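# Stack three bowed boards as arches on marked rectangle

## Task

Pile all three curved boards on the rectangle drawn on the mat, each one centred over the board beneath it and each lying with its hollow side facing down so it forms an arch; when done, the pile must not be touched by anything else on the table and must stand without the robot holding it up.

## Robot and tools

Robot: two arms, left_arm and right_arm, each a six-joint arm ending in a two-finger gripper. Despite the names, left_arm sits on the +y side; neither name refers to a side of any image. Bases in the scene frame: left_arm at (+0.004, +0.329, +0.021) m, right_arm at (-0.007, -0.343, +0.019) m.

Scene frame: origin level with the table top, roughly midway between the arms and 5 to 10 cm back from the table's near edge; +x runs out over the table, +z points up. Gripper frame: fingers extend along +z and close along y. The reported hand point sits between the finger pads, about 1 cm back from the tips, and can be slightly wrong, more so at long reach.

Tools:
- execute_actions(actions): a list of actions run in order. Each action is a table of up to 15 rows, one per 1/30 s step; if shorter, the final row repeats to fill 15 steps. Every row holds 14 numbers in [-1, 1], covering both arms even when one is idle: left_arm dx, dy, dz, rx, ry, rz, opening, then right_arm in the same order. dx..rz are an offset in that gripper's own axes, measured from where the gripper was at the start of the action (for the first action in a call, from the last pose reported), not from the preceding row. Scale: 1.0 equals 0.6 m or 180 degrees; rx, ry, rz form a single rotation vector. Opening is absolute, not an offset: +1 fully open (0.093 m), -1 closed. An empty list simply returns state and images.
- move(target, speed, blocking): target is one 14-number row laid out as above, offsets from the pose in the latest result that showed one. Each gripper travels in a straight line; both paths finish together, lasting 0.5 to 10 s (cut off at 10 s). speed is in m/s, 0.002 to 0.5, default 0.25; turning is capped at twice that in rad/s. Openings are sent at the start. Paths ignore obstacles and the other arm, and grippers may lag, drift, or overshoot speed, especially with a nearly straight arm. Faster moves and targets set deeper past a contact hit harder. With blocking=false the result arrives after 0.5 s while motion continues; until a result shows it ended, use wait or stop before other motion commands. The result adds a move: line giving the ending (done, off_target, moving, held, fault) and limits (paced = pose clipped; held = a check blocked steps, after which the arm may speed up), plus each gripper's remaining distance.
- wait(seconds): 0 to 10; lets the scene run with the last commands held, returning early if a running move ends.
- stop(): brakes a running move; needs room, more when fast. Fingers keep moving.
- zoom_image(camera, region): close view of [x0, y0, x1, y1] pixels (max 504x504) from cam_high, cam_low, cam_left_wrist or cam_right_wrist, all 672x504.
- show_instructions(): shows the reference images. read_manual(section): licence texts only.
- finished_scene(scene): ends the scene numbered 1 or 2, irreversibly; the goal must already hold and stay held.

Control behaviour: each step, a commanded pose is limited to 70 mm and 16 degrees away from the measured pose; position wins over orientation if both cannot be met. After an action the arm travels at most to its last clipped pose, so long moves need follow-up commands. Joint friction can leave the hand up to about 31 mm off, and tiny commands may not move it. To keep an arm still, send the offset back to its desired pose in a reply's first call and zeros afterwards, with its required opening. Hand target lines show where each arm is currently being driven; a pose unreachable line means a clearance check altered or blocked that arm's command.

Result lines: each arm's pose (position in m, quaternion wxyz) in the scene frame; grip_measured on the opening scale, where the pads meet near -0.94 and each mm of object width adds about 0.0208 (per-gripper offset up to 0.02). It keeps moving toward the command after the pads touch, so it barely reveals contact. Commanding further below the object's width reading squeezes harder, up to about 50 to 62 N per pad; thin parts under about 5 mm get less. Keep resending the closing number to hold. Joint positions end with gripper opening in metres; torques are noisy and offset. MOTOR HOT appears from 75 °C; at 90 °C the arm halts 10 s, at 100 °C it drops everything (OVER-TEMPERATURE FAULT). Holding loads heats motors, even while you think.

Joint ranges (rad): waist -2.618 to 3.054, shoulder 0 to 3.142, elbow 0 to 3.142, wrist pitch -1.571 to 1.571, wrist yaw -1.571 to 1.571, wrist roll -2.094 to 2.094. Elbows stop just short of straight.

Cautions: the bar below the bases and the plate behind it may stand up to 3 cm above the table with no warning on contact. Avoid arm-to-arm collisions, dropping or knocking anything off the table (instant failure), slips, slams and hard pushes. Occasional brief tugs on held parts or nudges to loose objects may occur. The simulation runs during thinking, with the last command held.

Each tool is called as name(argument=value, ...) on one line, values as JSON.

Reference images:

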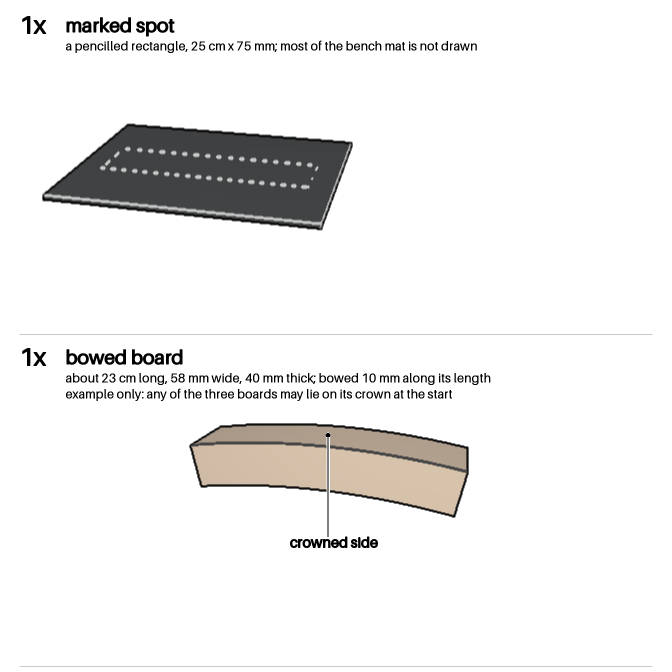

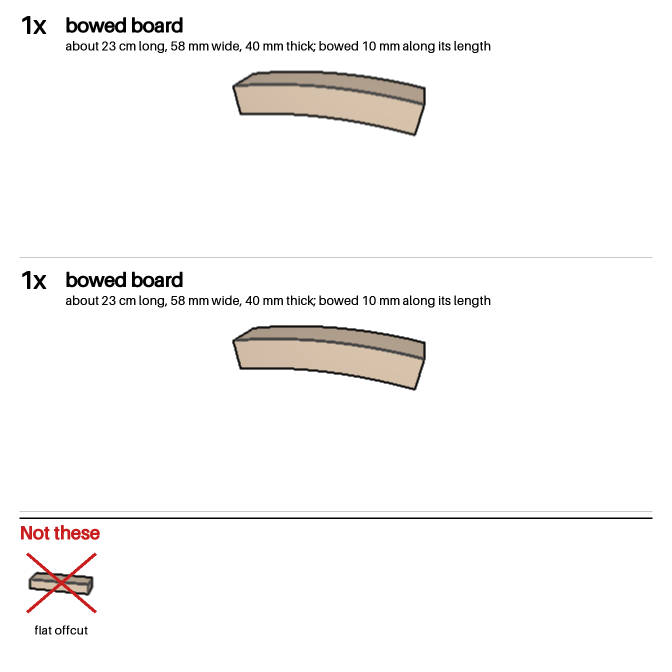

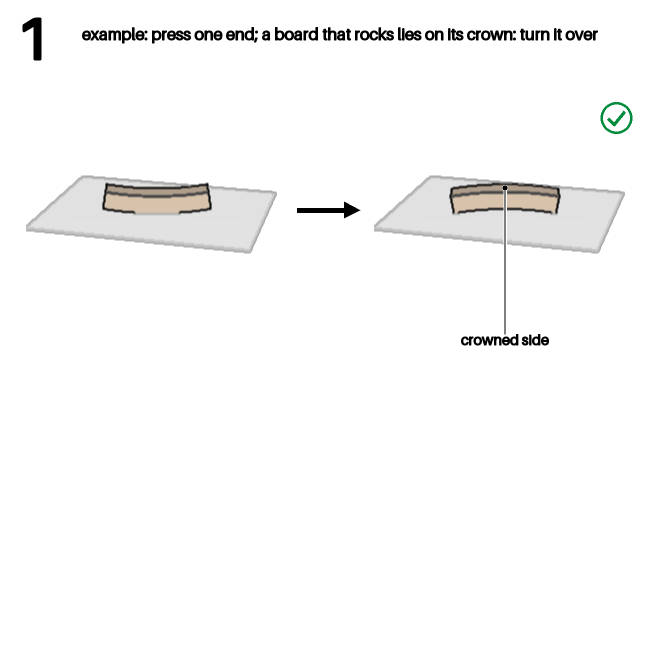

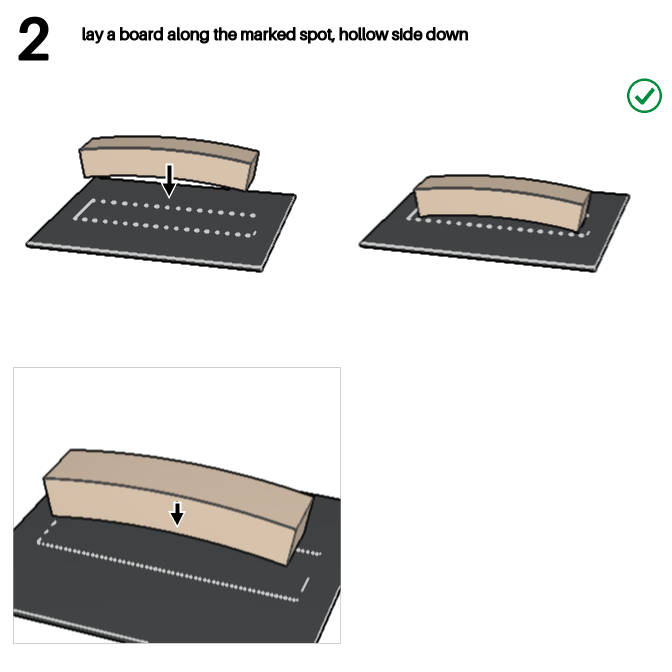

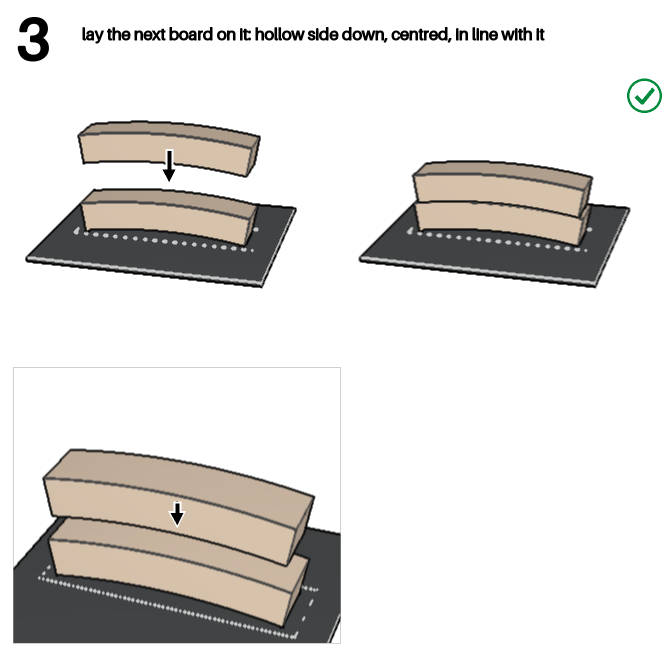

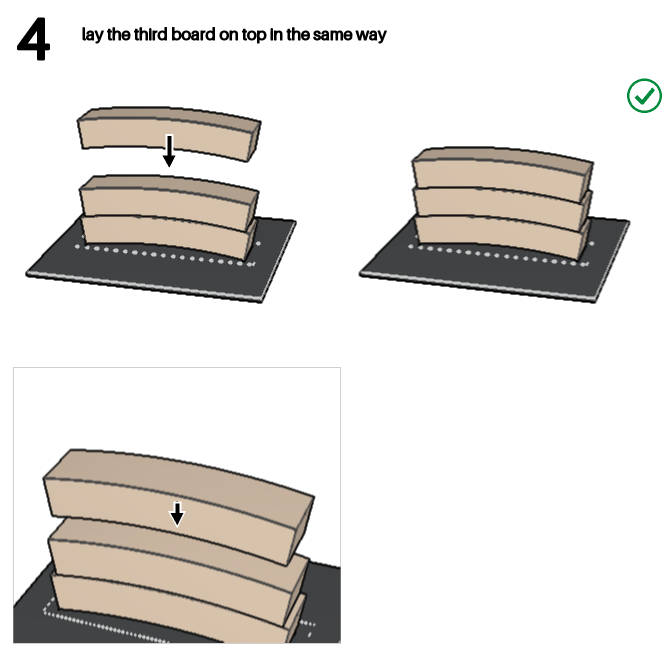

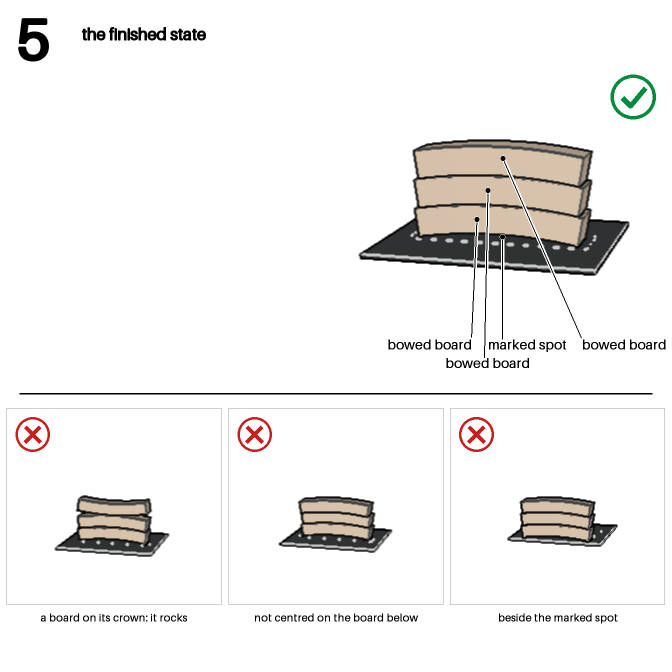

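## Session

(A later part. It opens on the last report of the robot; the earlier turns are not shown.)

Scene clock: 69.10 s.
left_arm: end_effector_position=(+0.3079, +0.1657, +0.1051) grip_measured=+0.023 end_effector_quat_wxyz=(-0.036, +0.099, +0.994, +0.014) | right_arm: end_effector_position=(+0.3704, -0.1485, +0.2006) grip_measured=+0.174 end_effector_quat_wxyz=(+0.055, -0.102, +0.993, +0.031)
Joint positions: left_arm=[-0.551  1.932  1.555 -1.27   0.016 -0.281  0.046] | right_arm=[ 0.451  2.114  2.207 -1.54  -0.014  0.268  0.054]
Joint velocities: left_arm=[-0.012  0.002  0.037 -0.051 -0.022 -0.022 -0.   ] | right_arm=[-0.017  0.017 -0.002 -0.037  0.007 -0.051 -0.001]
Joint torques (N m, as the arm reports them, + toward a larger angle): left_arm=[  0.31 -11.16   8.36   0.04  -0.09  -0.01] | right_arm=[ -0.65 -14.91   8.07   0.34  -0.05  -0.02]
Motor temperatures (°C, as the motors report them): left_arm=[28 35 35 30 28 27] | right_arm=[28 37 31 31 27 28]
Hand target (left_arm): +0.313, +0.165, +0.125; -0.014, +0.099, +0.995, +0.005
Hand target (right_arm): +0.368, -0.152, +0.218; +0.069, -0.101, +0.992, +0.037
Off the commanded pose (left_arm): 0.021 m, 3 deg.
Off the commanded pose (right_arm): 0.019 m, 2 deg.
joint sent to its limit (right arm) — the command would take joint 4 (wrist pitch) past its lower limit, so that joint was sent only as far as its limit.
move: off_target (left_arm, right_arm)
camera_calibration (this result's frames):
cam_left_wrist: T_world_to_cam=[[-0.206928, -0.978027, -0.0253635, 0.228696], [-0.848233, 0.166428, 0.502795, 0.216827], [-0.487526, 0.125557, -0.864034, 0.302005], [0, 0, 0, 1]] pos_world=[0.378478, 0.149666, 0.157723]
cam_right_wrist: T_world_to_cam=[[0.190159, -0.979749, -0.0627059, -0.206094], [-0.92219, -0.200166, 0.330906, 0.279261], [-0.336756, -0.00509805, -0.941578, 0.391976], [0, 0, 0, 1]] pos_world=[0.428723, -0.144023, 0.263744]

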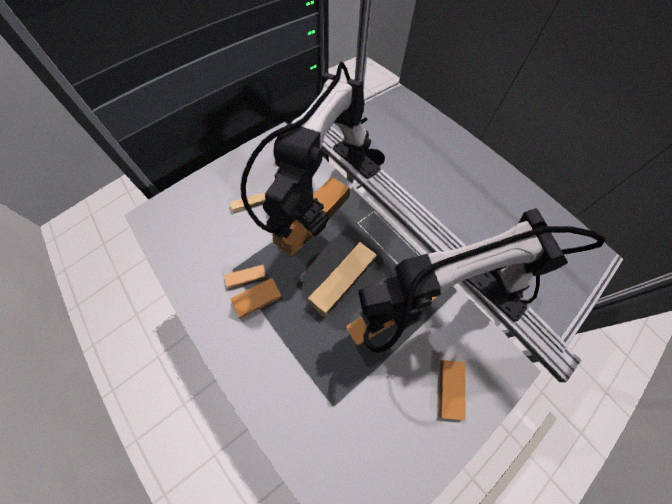

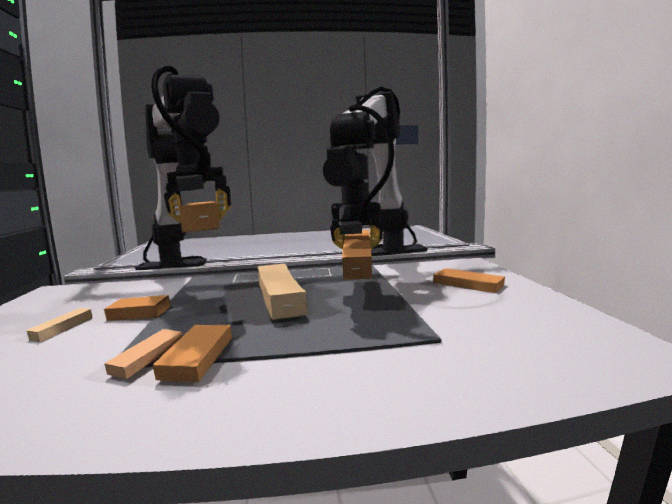

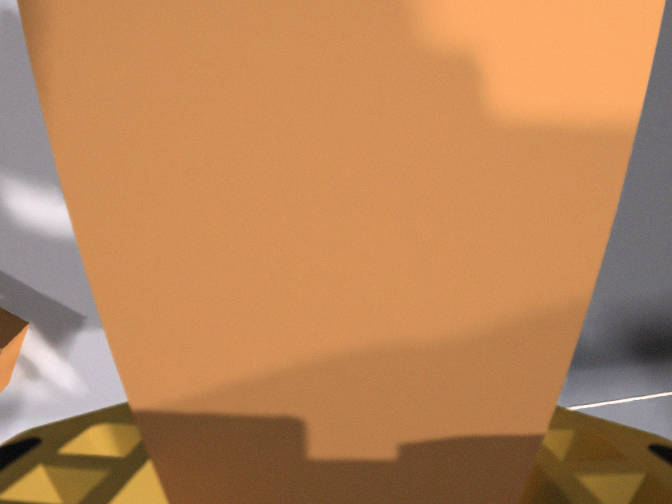

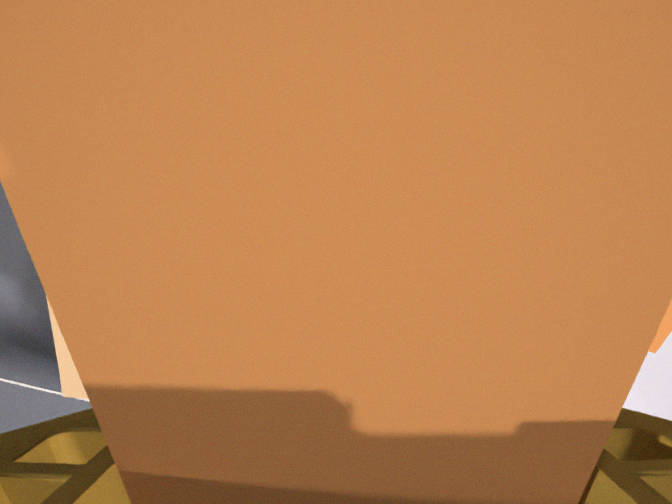

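move(target=[0.26,-0.357,0.02,-0.011,-0.024,0.436,-0.2,0,-0.05,0,-0.478,-0.023,0.078,-0.1], speed=0.2)

Scene clock: 82.17 s.
left_arm: end_effector_position=(+0.1112, +0.0025, +0.0884) grip_measured=+0.025 end_effector_quat_wxyz=(-0.028, +0.702, +0.712, +0.017) | right_arm: end_effector_position=(+0.3782, -0.1785, +0.1897) grip_measured=+0.176 end_effector_quat_wxyz=(+0.015, -0.022, +0.739, +0.673)
Joint positions: left_arm=[-1.319  1.91   1.474 -1.187  0.006  0.309  0.046] | right_arm=[-0.028  2.113  1.556 -1.146 -1.47  -0.186  0.054]
Joint velocities: left_arm=[ 0.002 -0.007  0.017  0.037  0.007 -0.007 -0.   ] | right_arm=[-0.002  0.002 -0.022 -0.066 -0.007 -0.037  0.   ]
Joint torques (N m, as the arm reports them, + toward a larger angle): left_arm=[-0.43 -9.11  8.46  0.28 -0.09 -0.02] | right_arm=[ -0.52 -11.7    5.75  -0.18  -1.61   0.03]
Motor temperatures (°C, as the motors report them): left_arm=[28 39 36 30 28 27] | right_arm=[28 41 32 31 27 28]
Hand target (left_arm): +0.115, -0.012, +0.100; +0.001, +0.706, +0.708, +0.006
Hand target (right_arm): +0.377, -0.180, +0.199; -0.000, +0.006, +0.713, +0.701
Off the commanded pose (left_arm): 0.020 m, 4 deg.
Off the commanded pose (right_arm): 0.010 m, 6 deg.
move: off_target (left_arm, right_arm)
camera_calibration (this result's frames):
cam_left_wrist: T_world_to_cam=[[-0.999928, -0.00554908, 0.0106402, 0.110489], [0.000412692, 0.870238, 0.492632, -0.00968871], [-0.0119931, 0.492601, -0.870173, 0.158896], [0, 0, 0, 1]] pos_world=[0.112391, -0.0692275, 0.141864]
cam_right_wrist: T_world_to_cam=[[0.0353807, -0.0845703, -0.995789, 0.157694], [-0.895902, -0.444214, 0.00589442, 0.292141], [-0.442842, 0.89192, -0.0914832, 0.42319], [0, 0, 0, 1]] pos_world=[0.443556, -0.234342, 0.194023]

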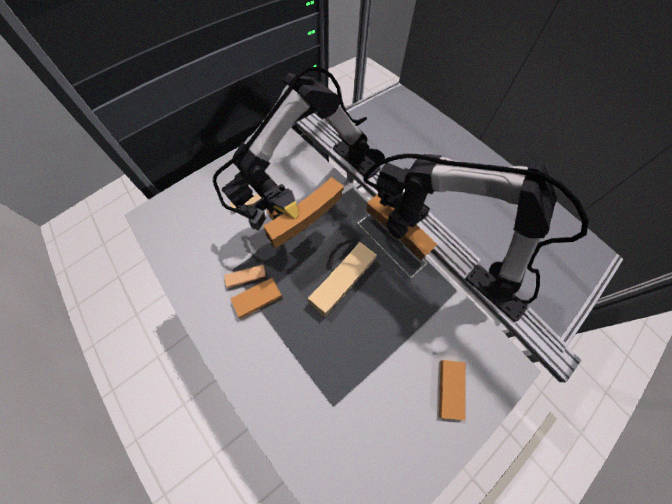

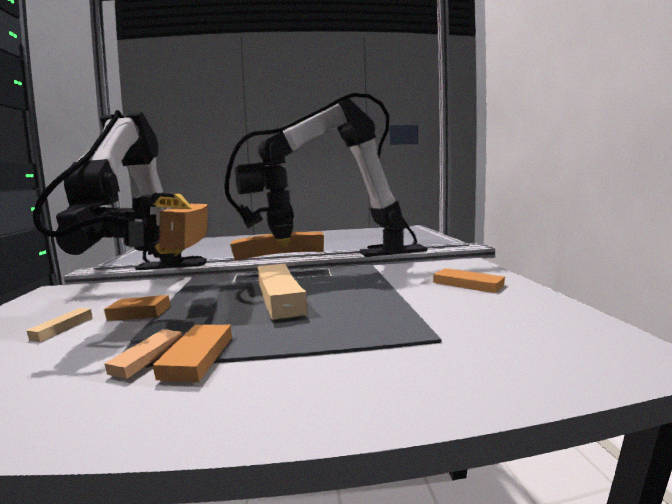

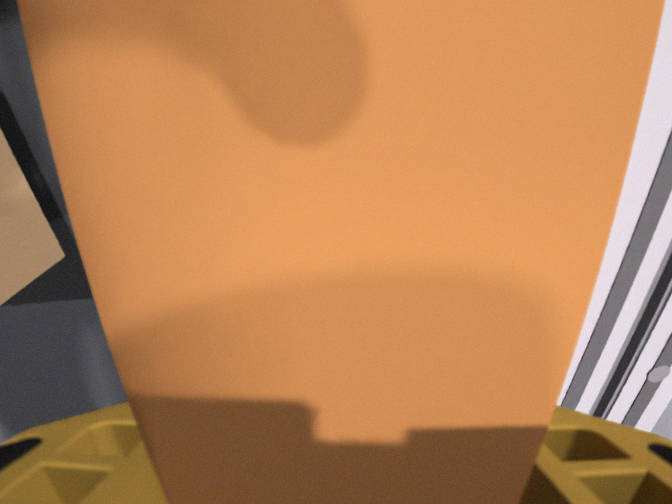

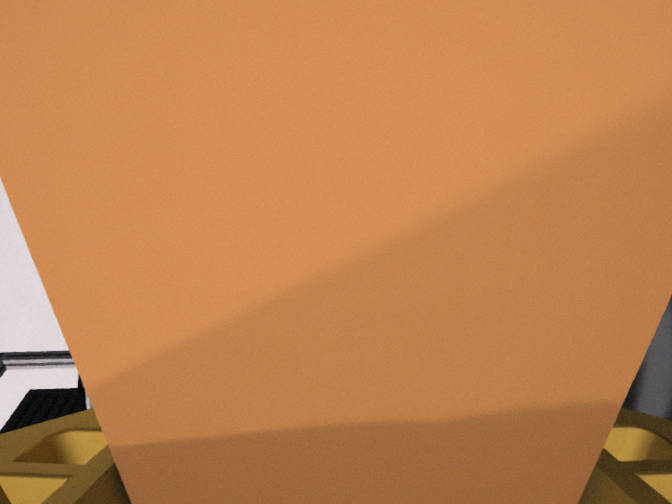

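move(target=[0.015,0,0.06,0,-0.03,0,-0.2,0,0,0,0,0,0,-0.1], speed=0.08)

zoom_image(camera="cam_high", region=[340, 180, 460, 290])

zoom_image(camera="cam_low", region=[200, 220, 360, 300])

Scene clock: 90.67 s.
left_arm: end_effector_position=(+0.1058, +0.0200, +0.0428) grip_measured=+0.025 end_effector_quat_wxyz=(-0.017, +0.704, +0.710, +0.001) | right_arm: end_effector_position=(+0.3775, -0.1797, +0.1806) grip_measured=+0.176 end_effector_quat_wxyz=(+0.019, -0.032, +0.757, +0.652)
Joint positions: left_arm=[-1.31   1.867  1.227 -0.95   0.024  0.324  0.046] | right_arm=[-0.028  2.113  1.556 -1.141 -1.416 -0.202  0.054]
Joint velocities: left_arm=[-0.012  0.002  0.002  0.022  0.022  0.007  0.   ] | right_arm=[ 0.017 -0.002 -0.007 -0.051  0.007  0.037  0.002]
Joint torques (N m, as the arm reports them, + toward a larger angle): left_arm=[  1.04 -10.85   5.11   0.42   0.04  -0.06] | right_arm=[ -0.27 -12.24   6.36   0.08  -1.32   0.02]
Motor temperatures (°C, as the motors report them): left_arm=[28 41 36 30 28 27] | right_arm=[28 42 32 30 28 28]
Hand target (left_arm): +0.110, +0.014, +0.053; +0.006, +0.702, +0.712, -0.016
Hand target (right_arm): +0.378, -0.179, +0.190; +0.015, -0.022, +0.740, +0.672
Off the commanded pose (left_arm): 0.013 m, 3 deg.
Off the commanded pose (right_arm): 0.009 m, 3 deg.
move: off_target (left_arm, right_arm)
camera_calibration (this result's frames):
cam_left_wrist: T_world_to_cam=[[-0.999846, 0.000188741, 0.0175499, 0.105247], [0.00823484, 0.888087, 0.459602, -0.0022705], [-0.0154991, 0.459675, -0.887952, 0.11229], [0, 0, 0, 1]] pos_world=[0.10699, -0.0496205, 0.0989047]
cam_right_wrist: T_world_to_cam=[[0.0567636, -0.137706, -0.988845, 0.129692], [-0.892014, -0.451856, 0.0117201, 0.287147], [-0.448429, 0.881399, -0.148485, 0.433542], [0, 0, 0, 1]] pos_world=[0.443191, -0.234514, 0.189254]

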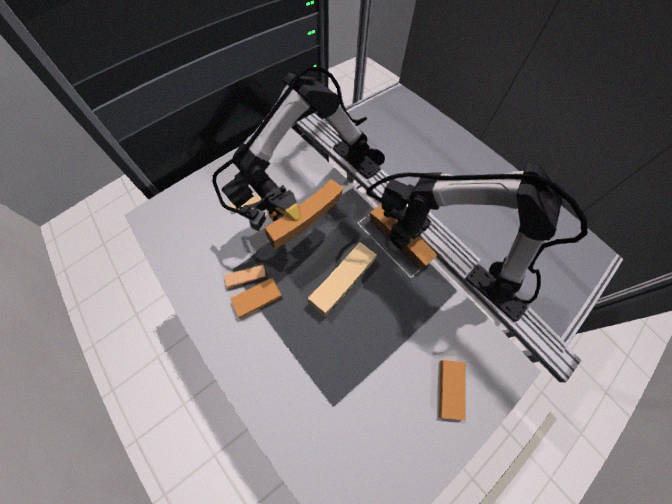

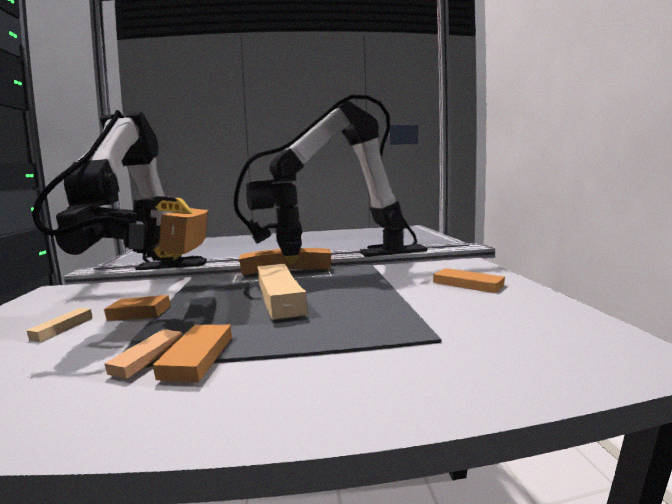

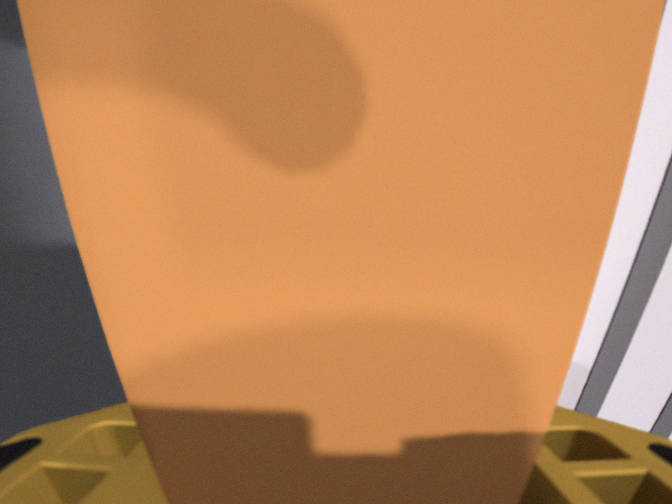

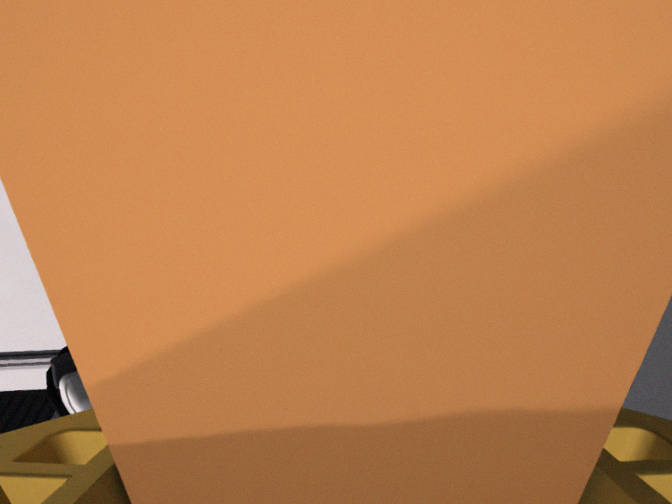

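Region (340, 180, 460, 290) of cam_high's 672x504 image, scaled by 4.200, with more detail than that image has; it fills the top 462 rows of this view, and the rest is white.

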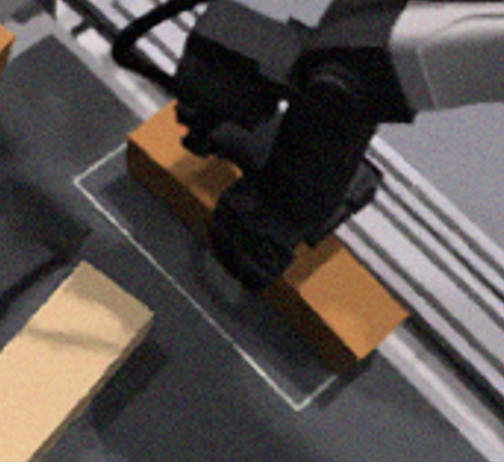

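Region (200, 220, 360, 300) of cam_low's 672x504 image, scaled by 3.150, with more detail than that image has.

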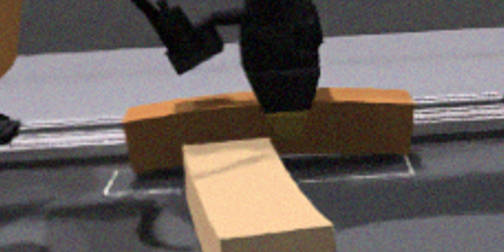

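move(target=[-0.02,0.055,-0.015,0,-0.01,0,-0.2,0,0,0,0.03,0,0,-0.1], speed=0.05)

zoom_image(camera="cam_high", region=[340, 180, 460, 290])

zoom_image(camera="cam_low", region=[200, 220, 360, 300])

Scene clock: 94.83 s.
left_arm: end_effector_position=(+0.1332, +0.0154, +0.0400) grip_measured=+0.025 end_effector_quat_wxyz=(-0.016, +0.706, +0.708, -0.001) | right_arm: end_effector_position=(+0.3815, -0.1850, +0.1619) grip_measured=+0.175 end_effector_quat_wxyz=(+0.020, -0.035, +0.802, +0.596)
Joint positions: left_arm=[-1.238  1.918  1.284 -0.954  0.025  0.401  0.046] | right_arm=[-0.028  2.099  1.556 -1.08  -1.273 -0.134  0.054]
Joint velocities: left_arm=[-0.007 -0.007 -0.007 -0.081  0.081  0.051  0.001] | right_arm=[ 0.007 -0.007 -0.007 -0.022  0.051  0.022  0.   ]
Joint torques (N m, as the arm reports them, + toward a larger angle): left_arm=[ 0.96 -8.83  8.18  0.14  0.12 -0.03] | right_arm=[  0.26 -14.74   5.93   0.1   -1.32   0.21]
Motor temperatures (°C, as the motors report them): left_arm=[28 41 36 30 28 27] | right_arm=[28 42 32 30 28 28]
Hand target (left_arm): +0.139, +0.008, +0.051; -0.005, +0.704, +0.710, -0.011
Hand target (right_arm): +0.378, -0.180, +0.180; +0.020, -0.033, +0.787, +0.616
Off the commanded pose (left_arm): 0.014 m, 2 deg.
Off the commanded pose (right_arm): 0.020 m, 3 deg.
move: off_target (left_arm, right_arm)
camera_calibration (this result's frames):
cam_left_wrist: T_world_to_cam=[[-0.999813, 0.00518309, 0.0186349, 0.132516], [0.0131068, 0.890059, 0.455658, 0.00231172], [-0.0142244, 0.455817, -0.88996, 0.112355], [0, 0, 0, 1]] pos_world=[0.134059, -0.0539578, 0.0964688]
cam_right_wrist: T_world_to_cam=[[0.0638921, -0.277764, -0.958522, 0.0767581], [-0.893366, -0.443983, 0.0691102, 0.281266], [-0.444764, 0.851895, -0.276512, 0.451164], [0, 0, 0, 1]] pos_world=[0.44703, -0.238147, 0.178888]

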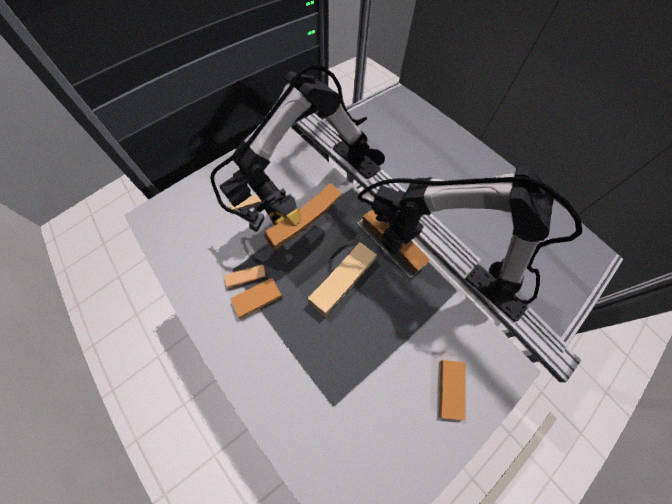

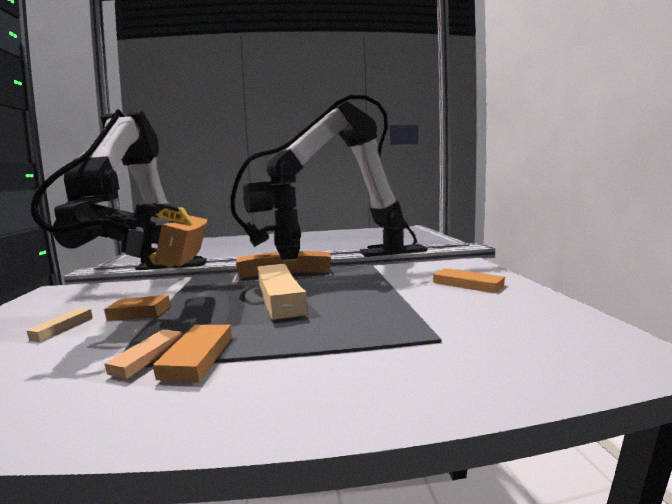

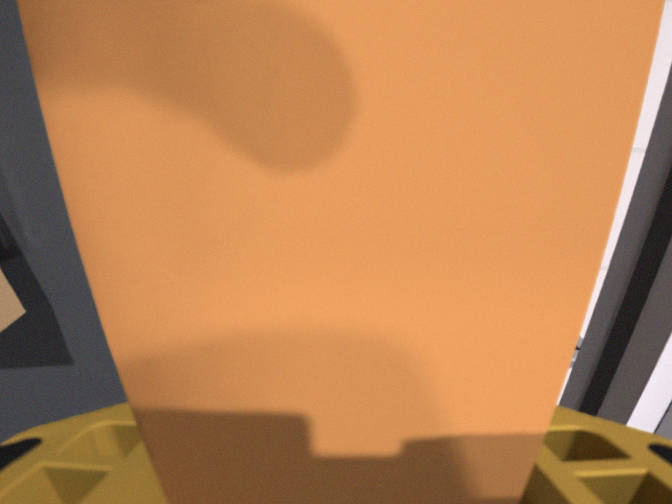

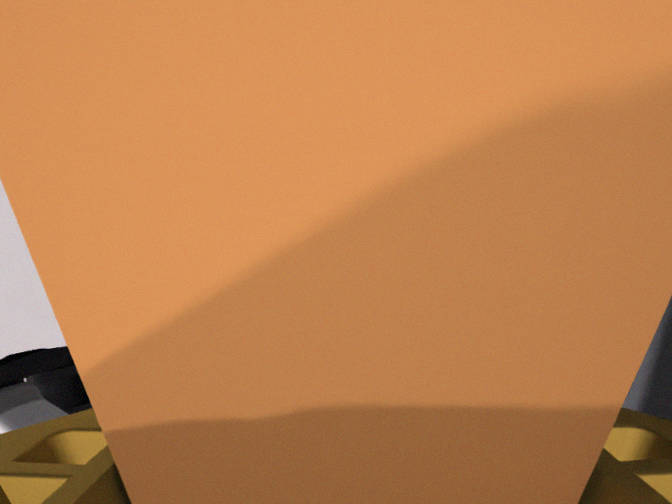

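Region (340, 180, 460, 290) of cam_high's 672x504 image, scaled by 4.200, with more detail than that image has; it fills the top 462 rows of this view, and the rest is white.

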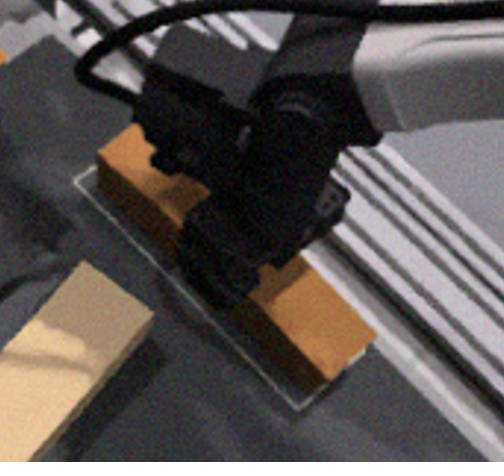

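Region (200, 220, 360, 300) of cam_low's 672x504 image, scaled by 3.150, with more detail than that image has.

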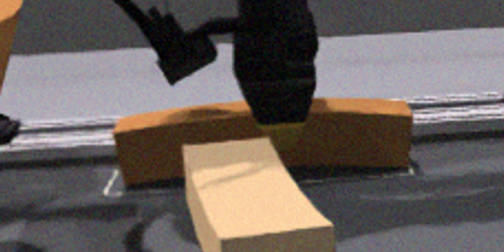

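move(target=[0,0,0.01,0,0,0,1,0,0.03,0,-0.11,0,0,-0.1], speed=0.05)

move(target=[0.1,0,-0.2,0,0,0,1,0,0,0,-0.02,0,0,-0.1], speed=0.15)

zoom_image(camera="cam_high", region=[340, 180, 460, 290])

Scene clock: 102.67 s.
left_arm: end_effector_position=(+0.1333, +0.0150, +0.0400) grip_measured=+1.000 end_effector_quat_wxyz=(-0.015, +0.706, +0.708, -0.001) | right_arm: end_effector_position=(+0.3730, -0.1779, +0.1645) grip_measured=+0.176 end_effector_quat_wxyz=(+0.033, -0.049, +0.725, +0.686)
Joint positions: left_arm=[-1.238  1.918  1.284 -0.952  0.025  0.403  0.093] | right_arm=[-0.028  2.223  1.579 -1.33  -1.504 -0.522  0.054]
Joint velocities: left_arm=[-0.012  0.007 -0.012 -0.037 -0.066  0.037  0.   ] | right_arm=[-0.017  0.042  0.022 -0.139 -0.095 -0.11   0.001]
Joint torques (N m, as the arm reports them, + toward a larger angle): left_arm=[ 0.07 -7.73  4.55  0.47 -0.01 -0.06] | right_arm=[ -0.91 -11.85   7.46  -0.61  -1.52   0.02]
Motor temperatures (°C, as the motors report them): left_arm=[28 42 37 30 28 27] | right_arm=[28 43 32 30 28 28]
Hand target (left_arm): +0.133, +0.016, +0.034; -0.016, +0.706, +0.708, -0.001
Hand target (right_arm): +0.380, -0.180, +0.178; +0.032, -0.021, +0.704, +0.709
Off the commanded pose (left_arm): 0.006 m, 0 deg.
Off the commanded pose (right_arm): 0.016 m, 7 deg.
joint sent to its limit (right arm) — the command would take joint 5 (wrist yaw) past its lower limit, so that joint was sent only as far as its limit.
move: off_target (right_arm)
camera_calibration (this result's frames):
cam_left_wrist: T_world_to_cam=[[-0.999817, 0.00676272, 0.0179045, 0.132706], [0.0141572, 0.890851, 0.454075, 0.00260454], [-0.0128795, 0.454245, -0.890784, 0.112417], [0, 0, 0, 1]] pos_world=[0.134093, -0.0542828, 0.0965808]
cam_right_wrist: T_world_to_cam=[[0.0995716, -0.044633, -0.994029, 0.115724], [-0.885898, -0.458849, -0.0681373, 0.293729], [-0.453068, 0.887392, -0.0852286, 0.419977], [0, 0, 0, 1]] pos_world=[0.43897, -0.232742, 0.170841]

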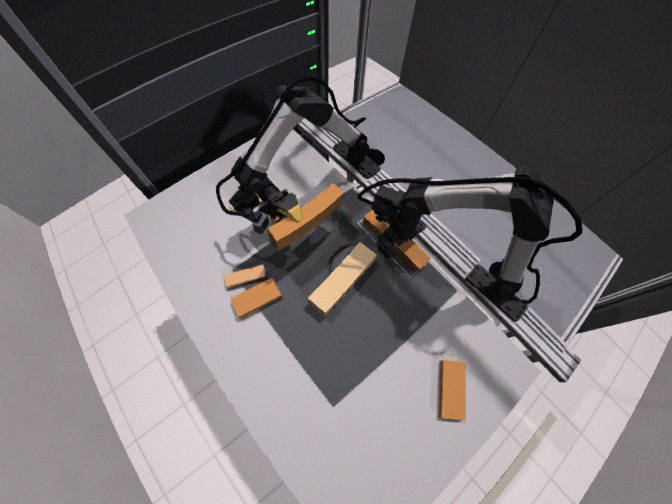

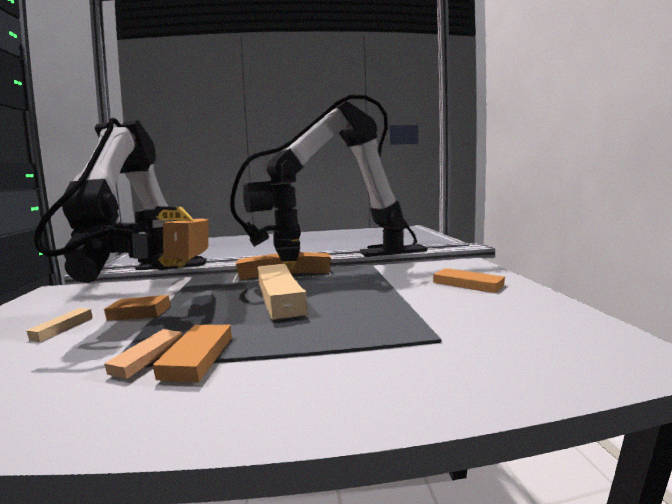

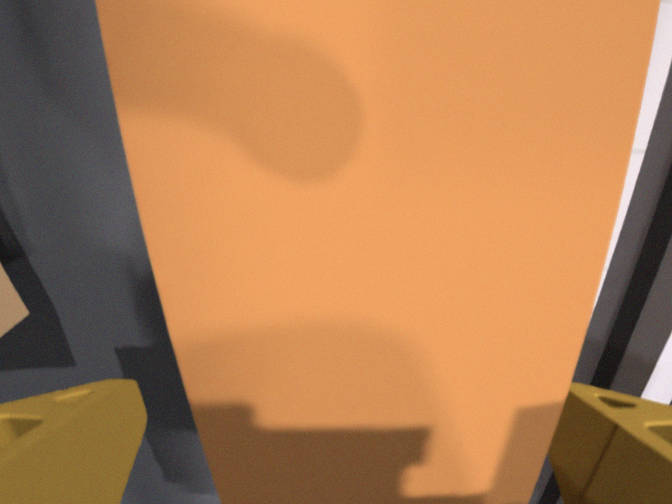

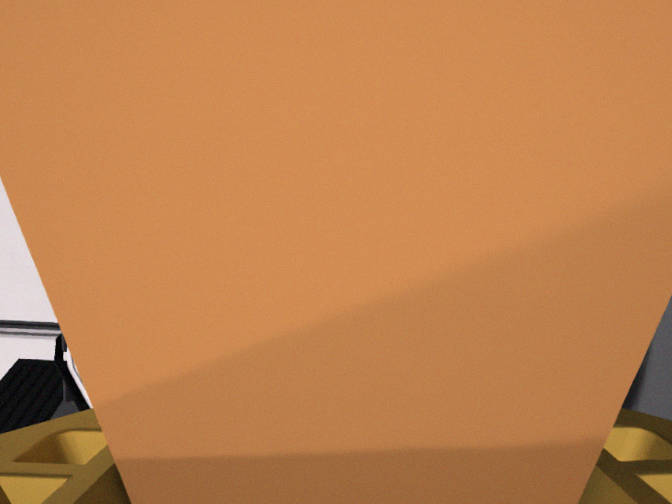

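Scene clock: 104.17 s.
left_arm: end_effector_position=(+0.1327, +0.0707, +0.1510) grip_measured=+1.000 end_effector_quat_wxyz=(-0.021, +0.709, +0.705, -0.000) | right_arm: end_effector_position=(+0.3700, -0.1781, +0.1550) grip_measured=+0.176 end_effector_quat_wxyz=(+0.050, -0.077, +0.729, +0.679)
Joint positions: left_arm=[-1.159  1.654  1.408 -1.355  0.025  0.489  0.093] | right_arm=[-0.028  2.244  1.579 -1.355 -1.483 -0.63   0.054]
Joint velocities: left_arm=[-0.007  0.012 -0.012 -0.007  0.037 -0.022  0.   ] | right_arm=[-0.007 -0.012 -0.022 -0.051  0.037 -0.125 -0.001]
Joint torques (N m, as the arm reports them, + toward a larger angle): left_arm=[ 0.98 -7.33  7.49  0.11 -0.04 -0.08] | right_arm=[ -0.18 -11.54   6.04  -0.73  -1.59   0.  ]
Motor temperatures (°C, as the motors report them): left_arm=[28 42 37 30 28 27] | right_arm=[28 44 32 30 28 28]
Hand target (left_arm): +0.136, +0.073, +0.160; -0.015, +0.706, +0.708, -0.002
Hand target (right_arm): +0.373, -0.178, +0.164; +0.041, -0.041, +0.710, +0.702
Off the commanded pose (left_arm): 0.011 m, 1 deg.
Off the commanded pose (right_arm): 0.010 m, 6 deg.
move: off_target (left_arm, right_arm)
camera_calibration (this result's frames):
cam_left_wrist: T_world_to_cam=[[-0.999596, 0.0131881, 0.0251637, 0.128159], [0.0233482, 0.885975, 0.463145, -0.0996944], [-0.0161864, 0.463546, -0.885925, 0.185067], [0, 0, 0, 1]] pos_world=[0.13343, 0.000849714, 0.206903]
cam_right_wrist: T_world_to_cam=[[0.162359, -0.0583909, -0.985002, 0.0794562], [-0.872672, -0.474397, -0.115722, 0.290111], [-0.460526, 0.878372, -0.127979, 0.425802], [0, 0, 0, 1]] pos_world=[0.436364, -0.231745, 0.16633]

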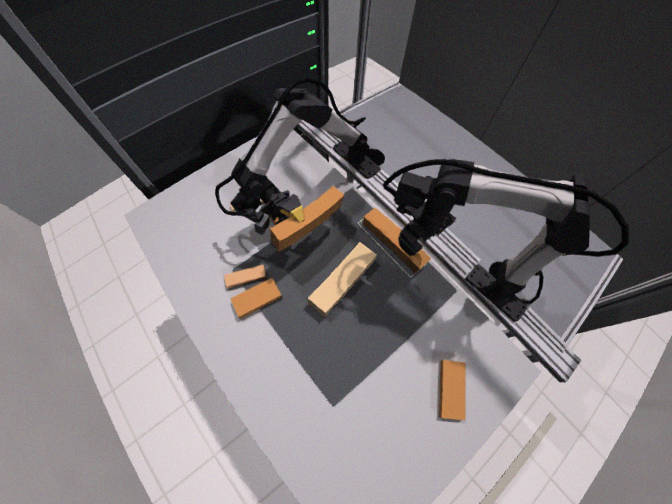

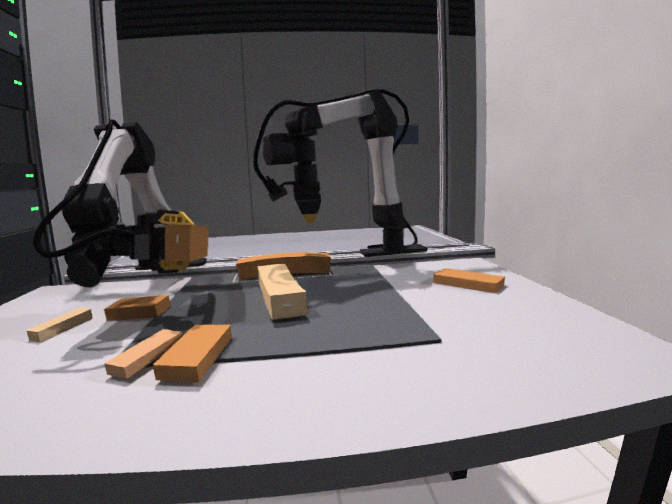

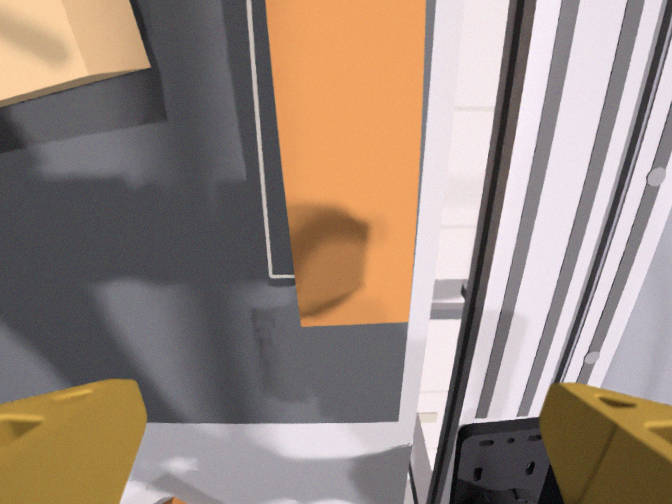

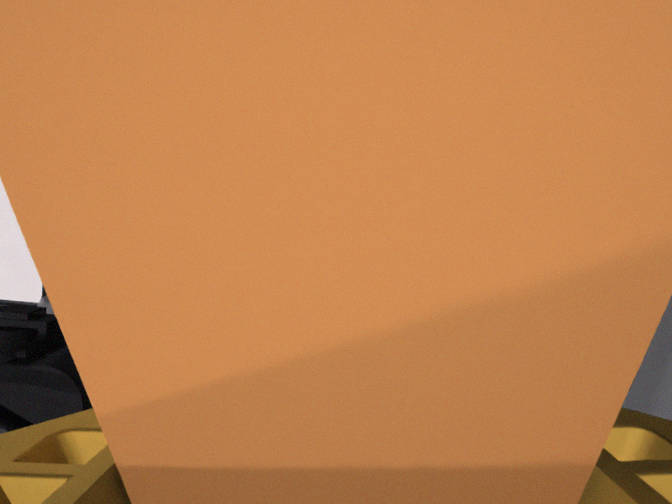

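Region (340, 180, 460, 290) of cam_high's 672x504 image, scaled by 4.200, with more detail than that image has; it fills the top 462 rows of this view, and the rest is white.

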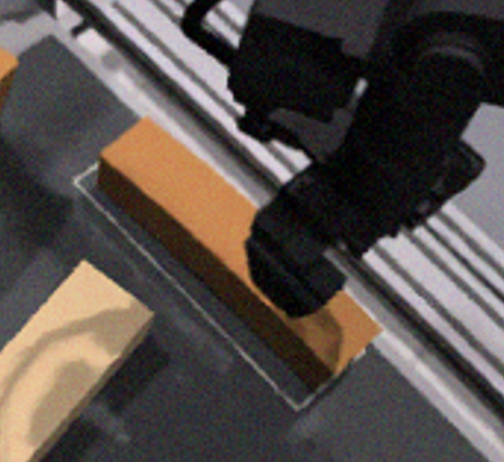

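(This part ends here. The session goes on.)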